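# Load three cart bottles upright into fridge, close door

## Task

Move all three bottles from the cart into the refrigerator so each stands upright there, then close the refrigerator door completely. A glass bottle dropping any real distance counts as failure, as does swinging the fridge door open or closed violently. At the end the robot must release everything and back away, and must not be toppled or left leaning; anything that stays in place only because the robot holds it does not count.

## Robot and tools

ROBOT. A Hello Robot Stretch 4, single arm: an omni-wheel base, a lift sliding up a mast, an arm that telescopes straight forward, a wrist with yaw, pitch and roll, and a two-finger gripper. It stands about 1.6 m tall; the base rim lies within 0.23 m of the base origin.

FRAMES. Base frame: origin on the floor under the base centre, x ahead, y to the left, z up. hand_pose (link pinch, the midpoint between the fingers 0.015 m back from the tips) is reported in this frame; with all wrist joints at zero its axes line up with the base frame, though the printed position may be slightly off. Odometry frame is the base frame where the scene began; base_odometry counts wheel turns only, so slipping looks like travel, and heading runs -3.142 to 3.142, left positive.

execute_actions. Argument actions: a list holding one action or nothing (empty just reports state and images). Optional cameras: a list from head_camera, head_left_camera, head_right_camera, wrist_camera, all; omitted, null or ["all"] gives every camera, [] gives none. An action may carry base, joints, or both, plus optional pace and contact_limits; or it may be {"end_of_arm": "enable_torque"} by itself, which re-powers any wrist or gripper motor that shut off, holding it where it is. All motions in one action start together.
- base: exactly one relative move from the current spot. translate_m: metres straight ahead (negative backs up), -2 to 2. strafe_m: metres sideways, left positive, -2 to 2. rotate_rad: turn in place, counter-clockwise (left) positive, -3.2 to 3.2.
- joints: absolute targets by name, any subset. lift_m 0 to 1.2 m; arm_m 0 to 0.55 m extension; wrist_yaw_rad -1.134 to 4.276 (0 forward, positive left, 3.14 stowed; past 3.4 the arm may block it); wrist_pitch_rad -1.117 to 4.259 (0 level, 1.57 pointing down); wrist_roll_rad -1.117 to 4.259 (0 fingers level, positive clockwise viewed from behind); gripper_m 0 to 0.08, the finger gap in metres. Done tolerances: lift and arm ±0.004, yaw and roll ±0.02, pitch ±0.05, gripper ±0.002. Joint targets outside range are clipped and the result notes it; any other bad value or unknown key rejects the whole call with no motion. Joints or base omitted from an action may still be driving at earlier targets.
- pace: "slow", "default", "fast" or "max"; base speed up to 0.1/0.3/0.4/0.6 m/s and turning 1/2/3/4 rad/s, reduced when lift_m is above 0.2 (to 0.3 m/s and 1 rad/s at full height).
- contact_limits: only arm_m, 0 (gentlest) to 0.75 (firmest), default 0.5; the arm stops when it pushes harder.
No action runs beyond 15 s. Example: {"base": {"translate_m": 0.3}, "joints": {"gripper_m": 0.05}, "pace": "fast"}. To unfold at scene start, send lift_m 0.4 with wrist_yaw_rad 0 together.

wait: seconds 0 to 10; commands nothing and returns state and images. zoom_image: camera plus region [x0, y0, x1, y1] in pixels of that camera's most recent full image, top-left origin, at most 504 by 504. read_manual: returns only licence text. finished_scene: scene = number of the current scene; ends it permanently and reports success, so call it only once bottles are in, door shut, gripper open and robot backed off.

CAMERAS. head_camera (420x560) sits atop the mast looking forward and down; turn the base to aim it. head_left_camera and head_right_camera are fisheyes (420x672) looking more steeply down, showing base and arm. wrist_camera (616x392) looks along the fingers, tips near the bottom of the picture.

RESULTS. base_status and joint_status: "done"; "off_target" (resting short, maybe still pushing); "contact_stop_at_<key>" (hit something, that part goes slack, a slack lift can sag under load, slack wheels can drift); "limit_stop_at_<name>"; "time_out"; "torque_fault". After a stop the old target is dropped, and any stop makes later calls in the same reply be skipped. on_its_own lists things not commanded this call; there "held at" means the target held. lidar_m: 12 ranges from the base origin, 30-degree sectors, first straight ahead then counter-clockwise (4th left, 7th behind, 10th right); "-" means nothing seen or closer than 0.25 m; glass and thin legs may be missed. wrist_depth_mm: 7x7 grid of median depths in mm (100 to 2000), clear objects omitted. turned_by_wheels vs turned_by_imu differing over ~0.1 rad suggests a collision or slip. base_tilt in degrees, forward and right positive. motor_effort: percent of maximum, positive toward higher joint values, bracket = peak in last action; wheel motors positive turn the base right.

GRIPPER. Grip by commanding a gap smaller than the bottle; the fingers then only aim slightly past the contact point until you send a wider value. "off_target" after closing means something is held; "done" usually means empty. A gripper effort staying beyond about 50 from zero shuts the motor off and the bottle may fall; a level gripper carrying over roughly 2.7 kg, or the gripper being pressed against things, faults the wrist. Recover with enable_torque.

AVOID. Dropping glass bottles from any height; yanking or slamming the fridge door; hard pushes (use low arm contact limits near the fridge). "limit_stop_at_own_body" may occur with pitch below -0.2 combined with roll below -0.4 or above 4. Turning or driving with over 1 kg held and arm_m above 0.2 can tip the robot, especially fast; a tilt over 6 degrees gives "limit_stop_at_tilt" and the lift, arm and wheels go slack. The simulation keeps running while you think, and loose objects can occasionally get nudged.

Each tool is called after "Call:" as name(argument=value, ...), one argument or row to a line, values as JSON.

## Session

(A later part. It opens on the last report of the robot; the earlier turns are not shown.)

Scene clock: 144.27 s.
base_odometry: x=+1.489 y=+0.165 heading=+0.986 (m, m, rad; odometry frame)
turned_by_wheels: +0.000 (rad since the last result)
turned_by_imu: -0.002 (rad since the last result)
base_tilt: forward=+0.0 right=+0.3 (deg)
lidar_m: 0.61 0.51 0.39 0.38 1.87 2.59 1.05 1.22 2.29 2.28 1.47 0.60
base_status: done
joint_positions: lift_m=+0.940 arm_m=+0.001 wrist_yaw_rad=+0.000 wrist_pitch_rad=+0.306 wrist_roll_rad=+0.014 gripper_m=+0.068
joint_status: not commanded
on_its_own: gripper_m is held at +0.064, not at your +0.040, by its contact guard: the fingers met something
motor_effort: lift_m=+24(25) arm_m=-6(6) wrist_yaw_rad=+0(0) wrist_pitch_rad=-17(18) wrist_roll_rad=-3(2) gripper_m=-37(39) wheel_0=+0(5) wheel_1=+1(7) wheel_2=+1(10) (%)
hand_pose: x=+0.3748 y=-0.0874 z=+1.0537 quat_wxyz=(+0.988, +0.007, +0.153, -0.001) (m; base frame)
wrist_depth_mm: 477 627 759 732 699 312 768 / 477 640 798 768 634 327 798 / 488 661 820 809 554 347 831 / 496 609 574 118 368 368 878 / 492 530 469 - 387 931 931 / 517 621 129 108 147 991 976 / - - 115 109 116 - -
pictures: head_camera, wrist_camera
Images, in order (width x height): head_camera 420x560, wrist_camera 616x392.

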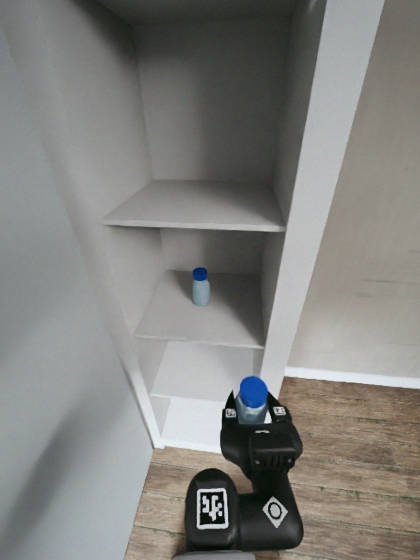

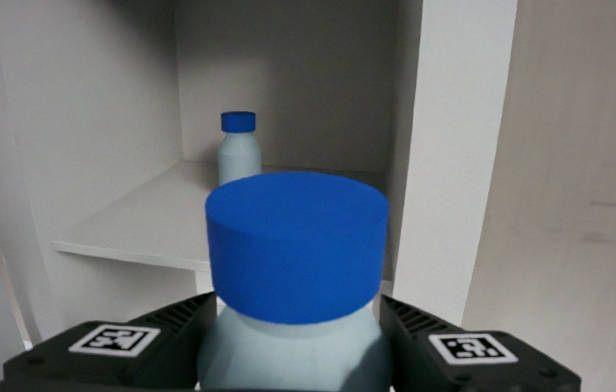

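Call:
execute_actions(
  actions=[
    {"base":{"strafe_m":0.02},"joints":{"arm_m":0.45}},
  ],
  cameras=[],
)

Call:
execute_actions(
  actions=[
    {"joints":{"lift_m":0.886},"pace":"slow"},
  ],
  cameras=["wrist_camera"],
)

Call:
execute_actions(
  actions=[
    {"joints":{"gripper_m":0.08}},
  ],
  cameras=[],
)

Call:
execute_actions(
  actions=[
    {"base":{"translate_m":-0.8},"joints":{"arm_m":0}},
  ],
  cameras=["wrist_camera"],
)

Call:
execute_actions(
  actions=[
    {"base":{"rotate_rad":-2.605}},
  ],
  cameras=[],
)

Call:
execute_actions(
  actions=[
    {"joints":{"arm_m":0.4,"lift_m":0.765}},
  ],
  cameras=["wrist_camera"],
)

Scene clock: 157.30 s.
base_odometry: x=+1.473 y=+0.176 heading=+0.986 (m, m, rad; odometry frame)
turned_by_wheels: +0.000 (rad since the last result)
turned_by_imu: +0.001 (rad since the last result)
base_tilt: forward=+0.0 right=+0.1 (deg)
lidar_m: 0.60 0.47 0.35 0.36 1.85 2.59 1.08 1.18 2.31 2.30 1.46 0.62
base_status: done
joint_positions: lift_m=+0.940 arm_m=+0.449 wrist_yaw_rad=+0.000 wrist_pitch_rad=+0.306 wrist_roll_rad=+0.014 gripper_m=+0.068
joint_status: all done
on_its_own: gripper_m is held at +0.064, not at your +0.040, by its contact guard: the fingers met something
motor_effort: lift_m=+24(24) arm_m=+6(6) wrist_yaw_rad=+0(5) wrist_pitch_rad=-18(17) wrist_roll_rad=-2(3) gripper_m=-34(37) wheel_0=+0(8) wheel_1=-1(7) wheel_2=+0(2) (%)
hand_pose: x=+0.8226 y=-0.0874 z=+1.0537 quat_wxyz=(+0.988, +0.007, +0.153, -0.001) (m; base frame)
wrist_depth_mm: 362 353 340 329 317 304 - / 373 370 355 343 332 320 263 / 382 394 373 364 347 334 260 / 389 415 382 118 359 351 255 / 375 183 421 - 379 368 249 / 340 163 129 108 147 342 242 / - - 115 109 116 - -
pictures: none
No camera images: the call's "cameras" was empty. Leave "cameras" out to get every camera's image.

Scene clock: 158.63 s.
base_odometry: x=+1.473 y=+0.176 heading=+0.986 (m, m, rad; odometry frame)
turned_by_wheels: +0.000 (rad since the last result)
turned_by_imu: +0.000 (rad since the last result)
base_tilt: forward=+0.0 right=+0.2 (deg)
lidar_m: 0.60 0.47 0.36 0.38 1.85 2.60 1.08 1.16 2.32 2.28 1.48 0.61
base_status: not commanded
joint_positions: lift_m=+0.886 arm_m=+0.449 wrist_yaw_rad=+0.000 wrist_pitch_rad=+0.303 wrist_roll_rad=+0.014 gripper_m=+0.068
joint_status: all done
on_its_own: gripper_m is held at +0.064, not at your +0.040, by its contact guard: the fingers met something
motor_effort: lift_m=+15(22) arm_m=+6(5) wrist_yaw_rad=+1(2) wrist_pitch_rad=-8(17) wrist_roll_rad=-1(2) gripper_m=-36(37) wheel_0=+0(0) wheel_1=-1(1) wheel_2=+0(0) (%)
hand_pose: x=+0.8228 y=-0.0875 z=+1.0012 quat_wxyz=(+0.989, +0.007, +0.151, -0.001) (m; base frame)
wrist_depth_mm: 364 353 342 330 317 307 - / 373 370 357 345 332 317 264 / 362 379 377 362 347 334 260 / 147 153 382 118 359 349 256 / 322 162 338 - 364 353 249 / 160 155 126 108 147 297 242 / - - 115 109 116 - -
pictures: wrist_camera
Images, in order (width x height): wrist_camera 616x392.

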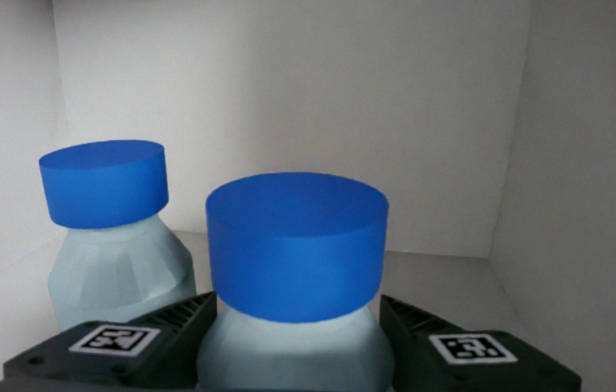

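Scene clock: 159.47 s.
base_odometry: x=+1.473 y=+0.176 heading=+0.986 (m, m, rad; odometry frame)
turned_by_wheels: +0.000 (rad since the last result)
turned_by_imu: +0.000 (rad since the last result)
base_tilt: forward=+0.0 right=+0.3 (deg)
lidar_m: 0.62 0.46 0.37 0.35 1.87 2.60 1.05 1.15 2.32 2.27 1.47 0.61
base_status: not commanded
joint_positions: lift_m=+0.886 arm_m=+0.449 wrist_yaw_rad=+0.000 wrist_pitch_rad=+0.303 wrist_roll_rad=+0.014 gripper_m=+0.080
joint_status: all done
motor_effort: lift_m=+15(15) arm_m=+6(6) wrist_yaw_rad=+3(2) wrist_pitch_rad=-7(7) wrist_roll_rad=-2(3) gripper_m=+1(37) wheel_0=+0(0) wheel_1=-1(1) wheel_2=+0(0) (%)
hand_pose: x=+0.8228 y=-0.0875 z=+1.0012 quat_wxyz=(+0.989, +0.007, +0.151, -0.001) (m; base frame)
wrist_depth_mm: 359 353 340 330 319 306 - / 370 370 355 345 332 319 263 / 362 379 377 362 349 334 262 / 147 153 382 118 362 351 256 / 320 162 336 - 362 353 249 / 159 154 132 108 154 296 242 / - - 117 108 119 - -
pictures: none
No camera images: the call's "cameras" was empty. Leave "cameras" out to get every camera's image.

Scene clock: 163.60 s.
base_odometry: x=+1.031 y=-0.490 heading=+0.986 (m, m, rad; odometry frame)
turned_by_wheels: +0.000 (rad since the last result)
turned_by_imu: +0.003 (rad since the last result)
base_tilt: forward=-0.1 right=+0.2 (deg)
lidar_m: 1.26 0.93 2.60 1.79 1.99 1.81 0.41 0.30 2.17 2.17 2.35 1.97
base_status: done
joint_positions: lift_m=+0.886 arm_m=+0.001 wrist_yaw_rad=+0.000 wrist_pitch_rad=+0.303 wrist_roll_rad=+0.014 gripper_m=+0.080
joint_status: all done
motor_effort: lift_m=+17(17) arm_m=-6(6) wrist_yaw_rad=+1(0) wrist_pitch_rad=-6(7) wrist_roll_rad=-3(2) gripper_m=+1(3) wheel_0=+0(6) wheel_1=-1(6) wheel_2=-1(11) (%)
hand_pose: x=+0.3750 y=-0.0874 z=+1.0011 quat_wxyz=(+0.989, +0.007, +0.151, -0.001) (m; base frame)
wrist_depth_mm: 647 854 1229 1464 1499 1464 1397 / 647 878 1281 1499 1537 1499 1499 / 668 904 1255 1618 1618 1576 1537 / 676 917 1366 1576 1708 1661 1618 / 707 946 1366 1756 1808 1756 1661 / 732 788 1430 1537 1576 1708 1708 / - - 1397 1430 153 - -
pictures: wrist_camera
Images, in order (width x height): wrist_camera 616x392.

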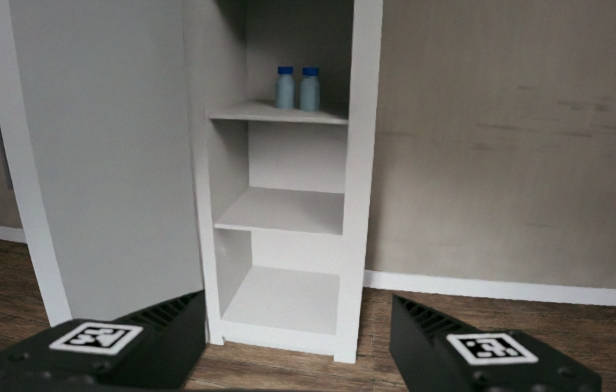

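Scene clock: 166.23 s.
base_odometry: x=+1.031 y=-0.491 heading=-1.619 (m, m, rad; odometry frame)
turned_by_wheels: -2.605 (rad since the last result)
turned_by_imu: -2.652 (rad since the last result)
base_tilt: forward=+0.0 right=+0.2 (deg)
lidar_m: 0.29 0.30 2.17 2.37 1.98 1.28 0.92 2.60 1.80 1.95 1.79 0.40
base_status: done
joint_positions: lift_m=+0.886 arm_m=+0.001 wrist_yaw_rad=+0.000 wrist_pitch_rad=+0.303 wrist_roll_rad=+0.014 gripper_m=+0.080
joint_status: not commanded
motor_effort: lift_m=+16(17) arm_m=-6(6) wrist_yaw_rad=+2(0) wrist_pitch_rad=-7(7) wrist_roll_rad=-2(2) gripper_m=+2(3) wheel_0=+0(7) wheel_1=+0(11) wheel_2=+2(6) (%)
hand_pose: x=+0.3750 y=-0.0874 z=+1.0011 quat_wxyz=(+0.989, +0.007, +0.151, -0.001) (m; base frame)
wrist_depth_mm: 1661 1921 - 1808 1499 1308 1182 / 1708 - - 1863 1576 1336 1205 / 1756 - - 1863 1618 1397 1255 / 1808 - 778 759 809 1464 1281 / 1863 591 627 634 634 1397 1336 / 1661 384 473 492 473 436 1336 / - - 397 410 153 - -
pictures: none
No camera images: the call's "cameras" was empty. Leave "cameras" out to get every camera's image.

Scene clock: 168.53 s.
base_odometry: x=+1.031 y=-0.491 heading=-1.619 (m, m, rad; odometry frame)
turned_by_wheels: +0.000 (rad since the last result)
turned_by_imu: +0.000 (rad since the last result)
base_tilt: forward=+0.1 right=+0.1 (deg)
lidar_m: 0.30 0.31 2.15 2.36 1.99 1.28 0.91 2.58 1.80 1.98 1.81 0.38
base_status: not commanded
joint_positions: lift_m=+0.765 arm_m=+0.399 wrist_yaw_rad=+0.000 wrist_pitch_rad=+0.303 wrist_roll_rad=+0.014 gripper_m=+0.080
joint_status: all done
motor_effort: lift_m=+16(15) arm_m=+6(7) wrist_yaw_rad=+0(1) wrist_pitch_rad=-6(7) wrist_roll_rad=-2(2) gripper_m=+2(1) wheel_0=+0(0) wheel_1=+0(0) wheel_2=+2(2) (%)
hand_pose: x=+0.7729 y=-0.0874 z=+0.8802 quat_wxyz=(+0.989, +0.007, +0.151, -0.001) (m; base frame)
wrist_depth_mm: 1464 1708 1661 1430 1205 1042 931 / 1537 1756 1863 1464 1229 1078 960 / 1576 1808 1863 260 1281 1118 991 / 355 368 382 268 410 399 1042 / 362 368 373 279 382 345 272 / 282 283 282 286 283 296 272 / - - 238 246 153 - -
pictures: wrist_camera
Images, in order (width x height): wrist_camera 616x392.

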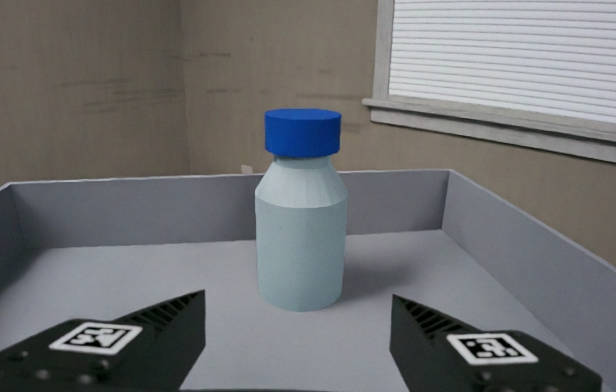

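Call:
execute_actions(
  actions=[
    {"base":{"translate_m":0.02},"joints":{"arm_m":0.55},"pace":"slow"},
  ],
  cameras=["wrist_camera"],
)

Call:
execute_actions(
  actions=[
    {"joints":{"gripper_m":0.04}},
  ],
  cameras=[],
)

Call:
execute_actions(
  actions=[
    {"joints":{"lift_m":0.94}},
  ],
  cameras=[],
)

Call:
execute_actions(
  actions=[
    {"joints":{"arm_m":0}},
  ],
  cameras=[],
)

Call:
execute_actions(
  actions=[
    {"base":{"rotate_rad":2.67},"pace":"slow"},
  ],
  cameras=[],
)

Call:
execute_actions(
  actions=[
    {"base":{"translate_m":0.8}},
  ],
  cameras=["head_camera"],
)

Call:
execute_actions(
  actions=[
    {"joints":{"arm_m":0.4}},
  ],
  cameras=[],
)

Call:
execute_actions(
  actions=[
    {"joints":{"lift_m":0.886},"pace":"slow"},
  ],
  cameras=["head_camera","wrist_camera"],
)

Scene clock: 192.13 s.
base_odometry: x=+1.030 y=-0.510 heading=-1.619 (m, m, rad; odometry frame)
turned_by_wheels: +0.000 (rad since the last result)
turned_by_imu: +0.001 (rad since the last result)
base_tilt: forward=-0.2 right=+0.0 (deg)
lidar_m: 0.28 0.32 2.12 2.37 1.99 1.31 0.95 2.61 1.82 1.98 1.77 0.32
base_status: done
joint_positions: lift_m=+0.765 arm_m=+0.548 wrist_yaw_rad=+0.000 wrist_pitch_rad=+0.303 wrist_roll_rad=+0.014 gripper_m=+0.080
joint_status: all done
joint sent to its limit — the command would take arm_m past its upper limit, so that joint was sent only as far as its limit.
motor_effort: lift_m=+16(15) arm_m=+6(6) wrist_yaw_rad=+1(1) wrist_pitch_rad=-7(6) wrist_roll_rad=-2(3) gripper_m=+2(0) wheel_0=+1(3) wheel_1=+1(3) wheel_2=-3(6) (%)
hand_pose: x=+0.9218 y=-0.0874 z=+0.8802 quat_wxyz=(+0.989, +0.007, +0.151, -0.001) (m; base frame)
wrist_depth_mm: 1397 1618 1499 1281 1060 931 842 / 1430 1661 1618 1336 1118 976 866 / 1499 1756 1708 1366 1160 1008 878 / 1499 1808 126 117 1182 1042 931 / 1537 1708 220 - 242 255 917 / 211 216 126 107 155 260 236 / - - 116 109 121 - -
pictures: wrist_camera
Images, in order (width x height): wrist_camera 616x392.

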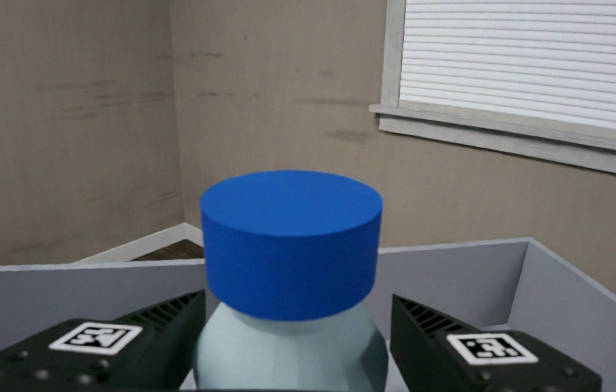

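Scene clock: 193.03 s.
base_odometry: x=+1.030 y=-0.510 heading=-1.619 (m, m, rad; odometry frame)
turned_by_wheels: +0.000 (rad since the last result)
turned_by_imu: +0.000 (rad since the last result)
base_tilt: forward=+0.1 right=+0.1 (deg)
lidar_m: 0.30 0.34 2.15 2.39 1.99 1.34 0.95 2.62 1.81 1.97 1.79 0.33
base_status: not commanded
joint_positions: lift_m=+0.765 arm_m=+0.548 wrist_yaw_rad=+0.001 wrist_pitch_rad=+0.303 wrist_roll_rad=+0.014 gripper_m=+0.068
joint_status: gripper_m off_target (ended at +0.068, target +0.040)
on_its_own: gripper_m is held at +0.064, not at your +0.040, by its contact guard: the fingers met something
motor_effort: lift_m=+16(16) arm_m=+7(6) wrist_yaw_rad=-2(2) wrist_pitch_rad=-5(6) wrist_roll_rad=-2(3) gripper_m=-37(37) wheel_0=+2(1) wheel_1=+1(2) wheel_2=-2(3) (%)
hand_pose: x=+0.9219 y=-0.0873 z=+0.8802 quat_wxyz=(+0.989, +0.007, +0.151, -0.001) (m; base frame)
wrist_depth_mm: 1397 1618 1576 1255 1060 931 831 / 1397 1618 1618 1308 1118 960 866 / 1464 1708 1708 1397 1182 991 891 / 1537 1756 126 117 1160 1060 931 / 1537 1708 220 - 241 253 931 / 213 217 128 108 145 262 236 / - - 115 109 116 - -
pictures: none
No camera images: the call's "cameras" was empty. Leave "cameras" out to get every camera's image.

Scene clock: 194.83 s.
base_odometry: x=+1.030 y=-0.510 heading=-1.619 (m, m, rad; odometry frame)
turned_by_wheels: +0.000 (rad since the last result)
turned_by_imu: +0.000 (rad since the last result)
base_tilt: forward=+0.1 right=+0.2 (deg)
lidar_m: 0.29 0.35 2.13 2.37 2.01 1.30 0.95 2.61 1.79 2.02 1.76 0.34
base_status: not commanded
joint_positions: lift_m=+0.940 arm_m=+0.548 wrist_yaw_rad=+0.000 wrist_pitch_rad=+0.305 wrist_roll_rad=+0.014 gripper_m=+0.068
joint_status: all done
on_its_own: gripper_m is held at +0.064, not at your +0.040, by its contact guard: the fingers met something
motor_effort: lift_m=+25(26) arm_m=+6(6) wrist_yaw_rad=+1(2) wrist_pitch_rad=-14(16) wrist_roll_rad=-3(2) gripper_m=-36(37) wheel_0=+1(1) wheel_1=+1(2) wheel_2=-3(2) (%)
hand_pose: x=+0.9217 y=-0.0874 z=+1.0539 quat_wxyz=(+0.988, +0.007, +0.152, -0.001) (m; base frame)
wrist_depth_mm: 1430 1618 1576 1281 1078 946 842 / 1397 1661 1576 1336 1118 976 866 / 1499 1708 1708 1397 1182 1008 891 / 1537 1756 126 117 1182 1042 931 / 1576 1808 - - 1229 1078 960 / 1576 1708 128 108 145 1138 991 / - - 115 109 116 - -
pictures: none
No camera images: the call's "cameras" was empty. Leave "cameras" out to get every camera's image.

Scene clock: 197.50 s.
base_odometry: x=+1.030 y=-0.510 heading=-1.619 (m, m, rad; odometry frame)
turned_by_wheels: +0.000 (rad since the last result)
turned_by_imu: +0.001 (rad since the last result)
base_tilt: forward=-0.2 right=+0.2 (deg)
lidar_m: 0.28 0.31 2.13 2.41 2.02 1.31 0.96 2.60 1.80 2.00 1.75 0.35
base_status: not commanded
joint_positions: lift_m=+0.940 arm_m=+0.001 wrist_yaw_rad=+0.000 wrist_pitch_rad=+0.305 wrist_roll_rad=+0.014 gripper_m=+0.068
joint_status: all done
on_its_own: gripper_m is held at +0.064, not at your +0.040, by its contact guard: the fingers met something
motor_effort: lift_m=+24(24) arm_m=-6(6) wrist_yaw_rad=+1(0) wrist_pitch_rad=-14(14) wrist_roll_rad=-3(2) gripper_m=-36(36) wheel_0=+2(1) wheel_1=+2(2) wheel_2=-2(2) (%)
hand_pose: x=+0.3748 y=-0.0875 z=+1.0539 quat_wxyz=(+0.988, +0.007, +0.152, -0.001) (m; base frame)
wrist_depth_mm: 1661 1921 - 1808 1499 1281 1182 / 1661 - - 1808 1537 1366 1205 / 1756 - - 1921 1618 1366 1255 / 1808 - 126 117 1618 1430 1281 / 1863 - 668 - 627 1499 1336 / 1708 517 128 108 145 549 1366 / - - 115 109 116 - -
pictures: none
No camera images: the call's "cameras" was empty. Leave "cameras" out to get every camera's image.

Scene clock: 201.47 s.
base_odometry: x=+1.030 y=-0.510 heading=+1.050 (m, m, rad; odometry frame)
turned_by_wheels: +2.670 (rad since the last result)
turned_by_imu: +2.719 (rad since the last result)
base_tilt: forward=+0.0 right=+0.3 (deg)
lidar_m: 1.15 0.95 1.81 1.79 2.06 0.48 0.37 0.30 2.18 2.15 2.36 1.98
base_status: done
joint_positions: lift_m=+0.940 arm_m=+0.001 wrist_yaw_rad=+0.000 wrist_pitch_rad=+0.305 wrist_roll_rad=+0.014 gripper_m=+0.068
joint_status: not commanded
on_its_own: gripper_m is held at +0.064, not at your +0.040, by its contact guard: the fingers met something
motor_effort: lift_m=+24(25) arm_m=-6(7) wrist_yaw_rad=+1(0) wrist_pitch_rad=-15(14) wrist_roll_rad=-3(2) gripper_m=-36(38) wheel_0=-2(5) wheel_1=-2(5) wheel_2=-1(3) (%)
hand_pose: x=+0.3749 y=-0.0874 z=+1.0539 quat_wxyz=(+0.988, +0.007, +0.152, -0.001) (m; base frame)
wrist_depth_mm: 603 768 1138 1464 1397 1430 1397 / 627 788 1182 1537 1537 1499 1430 / 668 820 1255 1618 1576 1618 1499 / 707 842 126 117 1618 1661 1576 / - 854 1078 - 1808 1708 1661 / 1661 778 128 108 144 1756 1708 / - - 115 109 116 - -
pictures: none
No camera images: the call's "cameras" was empty. Leave "cameras" out to get every camera's image.

Scene clock: 205.63 s.
base_odometry: x=+1.428 y=+0.184 heading=+1.050 (m, m, rad; odometry frame)
turned_by_wheels: +0.000 (rad since the last result)
turned_by_imu: -0.002 (rad since the last result)
base_tilt: forward=+0.0 right=+0.2 (deg)
lidar_m: 0.62 0.41 0.33 0.36 1.86 2.56 1.06 1.20 2.35 2.31 1.44 0.62
base_status: done
joint_positions: lift_m=+0.940 arm_m=+0.001 wrist_yaw_rad=+0.000 wrist_pitch_rad=+0.305 wrist_roll_rad=+0.014 gripper_m=+0.068
joint_status: not commanded
on_its_own: gripper_m is held at +0.064, not at your +0.040, by its contact guard: the fingers met something
motor_effort: lift_m=+23(25) arm_m=-6(6) wrist_yaw_rad=+0(0) wrist_pitch_rad=-15(15) wrist_roll_rad=-3(3) gripper_m=-35(37) wheel_0=+0(5) wheel_1=+1(3) wheel_2=+1(10) (%)
hand_pose: x=+0.3748 y=-0.0874 z=+1.0540 quat_wxyz=(+0.988, +0.007, +0.152, -0.001) (m; base frame)
wrist_depth_mm: 421 466 699 759 732 512 315 / 430 484 732 798 759 500 329 / 427 496 759 820 778 477 343 / 433 508 126 117 591 455 359 / 439 525 508 - 462 427 382 / 442 539 128 108 145 415 946 / - - 115 109 116 - -
pictures: head_camera
Images, in order (width x height): head_camera 420x560.

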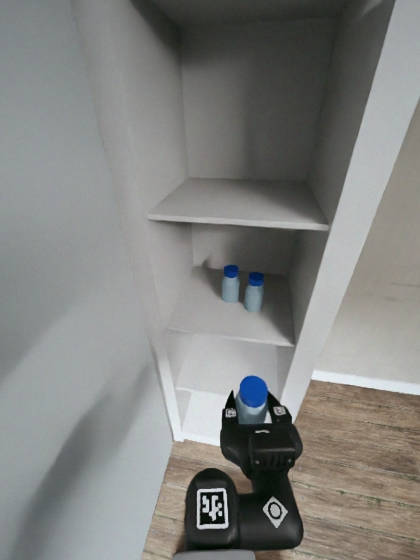

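Scene clock: 207.93 s.
base_odometry: x=+1.428 y=+0.184 heading=+1.050 (m, m, rad; odometry frame)
turned_by_wheels: +0.000 (rad since the last result)
turned_by_imu: +0.000 (rad since the last result)
base_tilt: forward=-0.1 right=+0.2 (deg)
lidar_m: 0.62 0.41 0.33 0.38 1.86 2.56 1.08 1.23 2.34 2.34 1.44 0.64
base_status: not commanded
joint_positions: lift_m=+0.940 arm_m=+0.399 wrist_yaw_rad=+0.000 wrist_pitch_rad=+0.305 wrist_roll_rad=+0.014 gripper_m=+0.068
joint_status: all done
on_its_own: gripper_m is held at +0.064, not at your +0.040, by its contact guard: the fingers met something
motor_effort: lift_m=+23(23) arm_m=+6(9) wrist_yaw_rad=+0(1) wrist_pitch_rad=-14(14) wrist_roll_rad=-2(2) gripper_m=-37(35) wheel_0=+0(0) wheel_1=+1(1) wheel_2=+0(0) (%)
hand_pose: x=+0.7727 y=-0.0874 z=+1.0540 quat_wxyz=(+0.988, +0.007, +0.152, -0.001) (m; base frame)
wrist_depth_mm: 272 347 424 407 387 366 353 / 272 359 442 421 402 384 368 / 279 370 466 442 424 402 384 / 285 377 126 117 433 424 399 / 289 387 439 - 442 192 413 / 291 349 128 108 144 171 355 / - - 115 109 116 - -
pictures: none
No camera images: the call's "cameras" was empty. Leave "cameras" out to get every camera's image.

Scene clock: 209.27 s.
base_odometry: x=+1.428 y=+0.184 heading=+1.050 (m, m, rad; odometry frame)
turned_by_wheels: +0.000 (rad since the last result)
turned_by_imu: +0.000 (rad since the last result)
base_tilt: forward=+0.0 right=+0.0 (deg)
lidar_m: 0.62 0.40 0.32 0.35 1.87 2.56 1.05 1.27 2.35 2.33 1.42 0.64
base_status: not commanded
joint_positions: lift_m=+0.886 arm_m=+0.399 wrist_yaw_rad=+0.000 wrist_pitch_rad=+0.303 wrist_roll_rad=+0.014 gripper_m=+0.068
joint_status: all done
on_its_own: gripper_m is held at +0.064, not at your +0.040, by its contact guard: the fingers met something
motor_effort: lift_m=+16(22) arm_m=+6(6) wrist_yaw_rad=+0(0) wrist_pitch_rad=-9(13) wrist_roll_rad=-2(3) gripper_m=-37(36) wheel_0=+0(0) wheel_1=+1(0) wheel_2=+0(0) (%)
hand_pose: x=+0.7728 y=-0.0874 z=+1.0011 quat_wxyz=(+0.989, +0.007, +0.151, -0.001) (m; base frame)
wrist_depth_mm: 272 347 427 404 387 366 355 / 273 359 445 424 404 382 368 / 278 368 469 216 421 389 382 / 286 379 126 117 433 158 153 / 289 349 345 - 200 167 362 / 271 286 128 108 144 163 167 / - - 115 109 116 - -
pictures: head_camera, wrist_camera
Images, in order (width x height): head_camera 420x560, wrist_camera 616x392.

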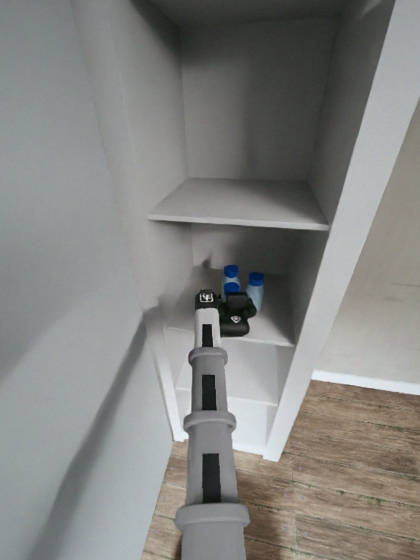

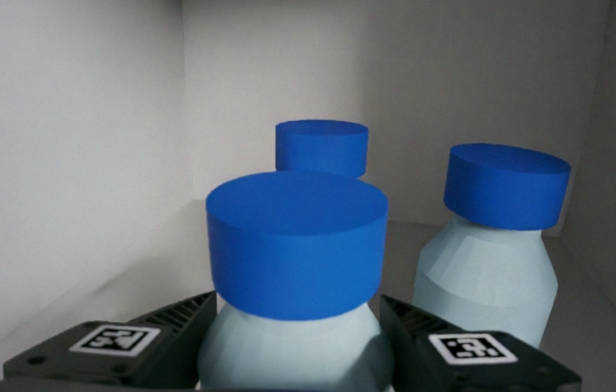

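Call:
execute_actions(
  actions=[
    {"joints":{"gripper_m":0.08}},
  ],
  cameras=[],
)

Call:
execute_actions(
  actions=[
    {"base":{"translate_m":-0.5},"joints":{"arm_m":0}},
  ],
  cameras=["wrist_camera"],
)

Call:
execute_actions(
  actions=[
    {"base":{"strafe_m":0.72},"joints":{"wrist_yaw_rad":3.14,"wrist_pitch_rad":0,"lift_m":0.3,"gripper_m":0.03}},
  ],
  cameras=[],
)

Call:
execute_actions(
  actions=[
    {"base":{"translate_m":0.68}},
  ],
  cameras=["head_right_camera"],
)

Call:
execute_actions(
  actions=[
    {"base":{"strafe_m":-0.75},"pace":"slow"},
  ],
  cameras=["head_right_camera"],
)

Scene clock: 222.40 s.
base_odometry: x=+1.428 y=+0.184 heading=+1.050 (m, m, rad; odometry frame)
turned_by_wheels: +0.000 (rad since the last result)
turned_by_imu: +0.001 (rad since the last result)
base_tilt: forward=+0.0 right=+0.0 (deg)
lidar_m: 0.63 0.39 0.33 0.36 1.86 2.56 1.06 1.19 2.34 2.33 1.44 0.61
base_status: not commanded
joint_positions: lift_m=+0.886 arm_m=+0.399 wrist_yaw_rad=+0.000 wrist_pitch_rad=+0.303 wrist_roll_rad=+0.014 gripper_m=+0.080
joint_status: all done
motor_effort: lift_m=+16(15) arm_m=+6(6) wrist_yaw_rad=+2(1) wrist_pitch_rad=-8(8) wrist_roll_rad=-2(2) gripper_m=+1(37) wheel_0=+0(0) wheel_1=+1(0) wheel_2=+0(1) (%)
hand_pose: x=+0.7728 y=-0.0874 z=+1.0011 quat_wxyz=(+0.989, +0.007, +0.151, -0.001) (m; base frame)
wrist_depth_mm: 271 349 427 407 384 366 355 / 272 359 445 424 404 384 368 / 278 368 466 216 421 389 382 / 285 379 449 118 433 158 153 / 290 349 353 - 196 167 362 / 279 283 132 108 154 162 167 / - - 118 109 120 - -
pictures: none
No camera images: the call's "cameras" was empty. Leave "cameras" out to get every camera's image.

Scene clock: 225.57 s.
base_odometry: x=+1.179 y=-0.250 heading=+1.051 (m, m, rad; odometry frame)
turned_by_wheels: +0.000 (rad since the last result)
turned_by_imu: +0.003 (rad since the last result)
base_tilt: forward=-0.1 right=+0.3 (deg)
lidar_m: 0.97 0.68 2.51 1.77 1.98 2.05 0.58 0.54 2.24 2.21 2.02 1.13
base_status: done
joint_positions: lift_m=+0.886 arm_m=+0.001 wrist_yaw_rad=+0.000 wrist_pitch_rad=+0.303 wrist_roll_rad=+0.014 gripper_m=+0.080
joint_status: all done
motor_effort: lift_m=+16(17) arm_m=-6(4) wrist_yaw_rad=+2(0) wrist_pitch_rad=-7(8) wrist_roll_rad=-3(1) gripper_m=+2(2) wheel_0=+0(5) wheel_1=+1(6) wheel_2=+1(11) (%)
hand_pose: x=+0.3749 y=-0.0875 z=+1.0011 quat_wxyz=(+0.989, +0.007, +0.151, -0.001) (m; base frame)
wrist_depth_mm: 530 683 931 1205 1160 1205 1160 / 530 699 960 1229 1205 1255 1205 / 544 715 976 1138 1008 1308 1255 / 554 741 1025 1397 1308 1366 1336 / 564 750 1078 1160 1160 1464 1366 / 544 654 1160 1537 991 1499 1430 / - - 1205 1281 153 - -
pictures: wrist_camera
Images, in order (width x height): wrist_camera 616x392.

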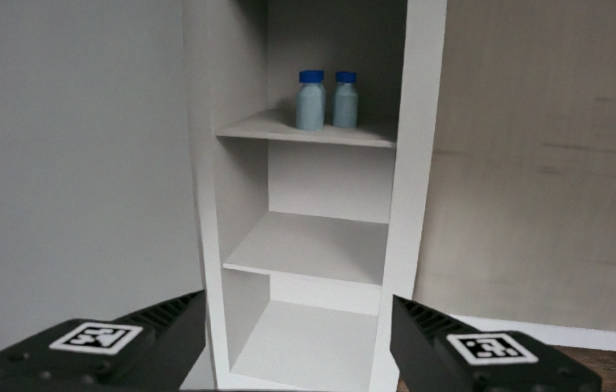

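Scene clock: 229.30 s.
base_odometry: x=+0.554 y=+0.108 heading=+1.051 (m, m, rad; odometry frame)
turned_by_wheels: +0.000 (rad since the last result)
turned_by_imu: +0.004 (rad since the last result)
base_tilt: forward=+0.0 right=+0.2 (deg)
lidar_m: 1.84 2.08 1.83 1.02 1.20 1.88 1.83 0.96 1.00 2.92 1.56 0.67
base_status: done
joint_positions: lift_m=+0.300 arm_m=+0.001 wrist_yaw_rad=+3.140 wrist_pitch_rad=+0.003 wrist_roll_rad=+0.014 gripper_m=+0.030
joint_status: all done
motor_effort: lift_m=+16(16) arm_m=-6(6) wrist_yaw_rad=+2(6) wrist_pitch_rad=-8(12) wrist_roll_rad=-2(2) gripper_m=+1(1) wheel_0=+1(8) wheel_1=+0(7) wheel_2=+1(1) (%)
hand_pose: x=-0.0406 y=+0.0878 z=+0.4779 quat_wxyz=(+0.001, -0.001, +0.007, +1.000) (m; base frame)
wrist_depth_mm: - 133 - - 1808 1708 1661 / - 120 163 - 1863 1756 1708 / - 129 179 - 1808 1808 1708 / 137 137 - - 1863 1808 1756 / 1921 - - - 1863 1756 1756 / 1229 1464 1397 1576 1537 1576 1537 / 1060 - 116 1078 - 1138 1138
pictures: none
No camera images: the call's "cameras" was empty. Leave "cameras" out to get every camera's image.

Scene clock: 233.07 s.
base_odometry: x=+0.892 y=+0.698 heading=+1.051 (m, m, rad; odometry frame)
turned_by_wheels: +0.000 (rad since the last result)
turned_by_imu: -0.001 (rad since the last result)
base_tilt: forward=+0.0 right=+0.3 (deg)
lidar_m: 1.18 1.35 1.68 1.52 1.13 1.67 2.54 1.54 3.16 0.25 0.38 0.63
base_status: done
joint_positions: lift_m=+0.300 arm_m=+0.001 wrist_yaw_rad=+3.140 wrist_pitch_rad=+0.003 wrist_roll_rad=+0.014 gripper_m=+0.030
joint_status: not commanded
motor_effort: lift_m=+16(17) arm_m=-6(6) wrist_yaw_rad=+1(2) wrist_pitch_rad=-7(7) wrist_roll_rad=-2(3) gripper_m=+0(1) wheel_0=+0(7) wheel_1=+1(3) wheel_2=+0(9) (%)
hand_pose: x=-0.0406 y=+0.0878 z=+0.4779 quat_wxyz=(+0.001, -0.001, +0.007, +1.000) (m; base frame)
wrist_depth_mm: - 134 - - - - - / - 120 163 - - - - / - 129 179 - - - - / 136 137 - - - - - / 1464 - - - - - - / 1308 1464 1366 1576 1576 1537 1537 / 1042 - 116 1078 - 1118 1118
pictures: head_right_camera
Images, in order (width x height): head_right_camera 420x672.

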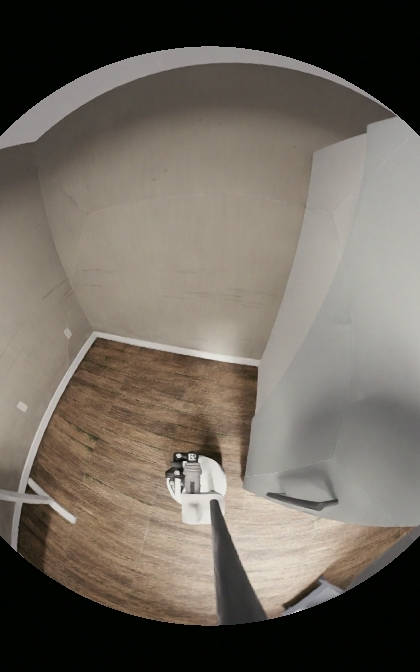

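Scene clock: 241.70 s.
base_odometry: x=+1.543 y=+0.325 heading=+1.051 (m, m, rad; odometry frame)
turned_by_wheels: +0.000 (rad since the last result)
turned_by_imu: -0.002 (rad since the last result)
base_tilt: forward=-0.1 right=+0.1 (deg)
lidar_m: 0.37 0.44 1.94 1.95 1.85 2.74 1.24 1.61 2.34 2.24 1.22 0.35
base_status: done
joint_positions: lift_m=+0.300 arm_m=+0.001 wrist_yaw_rad=+3.140 wrist_pitch_rad=+0.003 wrist_roll_rad=+0.014 gripper_m=+0.030
joint_status: not commanded
motor_effort: lift_m=+16(16) arm_m=-5(6) wrist_yaw_rad=+2(1) wrist_pitch_rad=-8(8) wrist_roll_rad=-2(2) gripper_m=+1(0) wheel_0=+1(5) wheel_1=-1(8) wheel_2=+0(1) (%)
hand_pose: x=-0.0406 y=+0.0878 z=+0.4779 quat_wxyz=(+0.001, -0.001, +0.007, +1.000) (m; base frame)
wrist_depth_mm: - 134 - - - - - / - 119 163 - - - - / - 129 179 - - - - / 137 137 1430 - - - - / - - 1808 - - - - / 1308 1464 1366 1537 1576 1576 1537 / 1060 - 116 1078 - 1118 1118
pictures: head_right_camera
Images, in order (width x height): head_right_camera 420x672.

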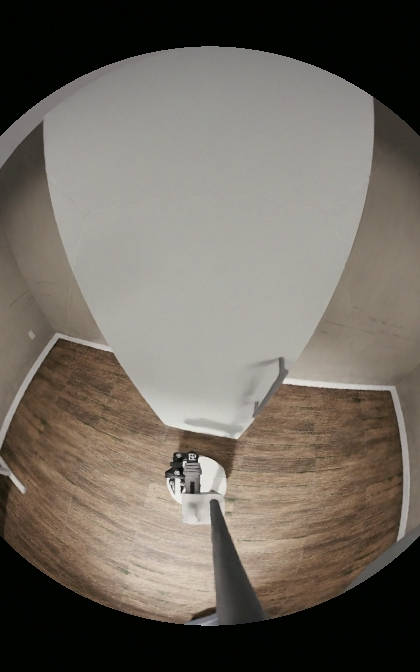

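It appears closed; gentle push to be sure.

Call:
execute_actions(
  actions=[
    {"joints":{"arm_m":0.22},"contact_limits":{"arm_m":0.15},"pace":"slow"},
  ],
  cameras=[],
)

Call:
execute_actions(
  actions=[
    {"joints":{"arm_m":0}},
  ],
  cameras=[],
)

Scene clock: 251.30 s.
base_odometry: x=+1.543 y=+0.325 heading=+1.051 (m, m, rad; odometry frame)
turned_by_wheels: +0.000 (rad since the last result)
turned_by_imu: +0.001 (rad since the last result)
base_tilt: forward=-0.1 right=+0.1 (deg)
lidar_m: 0.37 0.46 1.91 1.98 1.86 2.71 1.23 1.61 2.34 2.26 1.21 0.36
base_status: not commanded
joint_positions: lift_m=+0.300 arm_m=+0.212 wrist_yaw_rad=+3.140 wrist_pitch_rad=+0.003 wrist_roll_rad=+0.014 gripper_m=+0.030
joint_status: arm_m contact_stop (moved +0.211 of +0.219)
on_its_own: arm_m is slack since a contact_stop (your +0.220 is given up)
motor_effort: lift_m=+16(16) arm_m=+0(19) wrist_yaw_rad=+1(3) wrist_pitch_rad=-7(8) wrist_roll_rad=-2(2) gripper_m=-1(0) wheel_0=+4(4) wheel_1=+3(4) wheel_2=-5(8) (%)
contact_limits: arm_m 0.15
hand_pose: x=+0.1702 y=+0.0878 z=+0.4779 quat_wxyz=(+0.001, -0.001, +0.007, +1.000) (m; base frame)
wrist_depth_mm: - 126 - - - - - / - 126 342 - - - - / 107 128 229 - - - - / 128 197 1576 - - - - / - 397 - - - - - / 1397 397 1397 1537 1576 1576 1537 / 1060 - 116 1060 - 1138 1118
pictures: none
No camera images: the call's "cameras" was empty. Leave "cameras" out to get every camera's image.

not run: a stop came earlier in this reply.

Call:
execute_actions(
  actions=[
    {"base":{"translate_m":-0.2},"joints":{"arm_m":0}},
  ],
  cameras=[],
)

Call:
finished_scene(
  scene=1,
)

Scene clock: 263.53 s.
base_odometry: x=+1.444 y=+0.151 heading=+1.051 (m, m, rad; odometry frame)
turned_by_wheels: +0.000 (rad since the last result)
turned_by_imu: +0.001 (rad since the last result)
base_tilt: forward=-0.1 right=+0.2 (deg)
lidar_m: 0.59 0.68 2.29 1.80 1.89 2.54 1.01 1.24 2.31 2.29 1.46 0.55
base_status: done
joint_positions: lift_m=+0.300 arm_m=+0.001 wrist_yaw_rad=+3.140 wrist_pitch_rad=+0.003 wrist_roll_rad=+0.014 gripper_m=+0.030
joint_status: all done
motor_effort: lift_m=+17(16) arm_m=-6(6) wrist_yaw_rad=+1(2) wrist_pitch_rad=-7(8) wrist_roll_rad=-2(3) gripper_m=+0(1) wheel_0=-1(6) wheel_1=-1(4) wheel_2=+0(11) (%)
hand_pose: x=-0.0406 y=+0.0877 z=+0.4779 quat_wxyz=(+0.001, -0.001, +0.007, +1.000) (m; base frame)
wrist_depth_mm: - 133 - - - - - / - 119 162 - - - - / - 129 178 - - - - / 136 137 1205 - - - - / - - 1708 - - - - / 1336 1499 1182 1397 1576 1576 1576 / 1060 - 116 1098 - 1138 1118
pictures: none
No camera images: the call's "cameras" was empty. Leave "cameras" out to get every camera's image.

The scene is finished: the task was done.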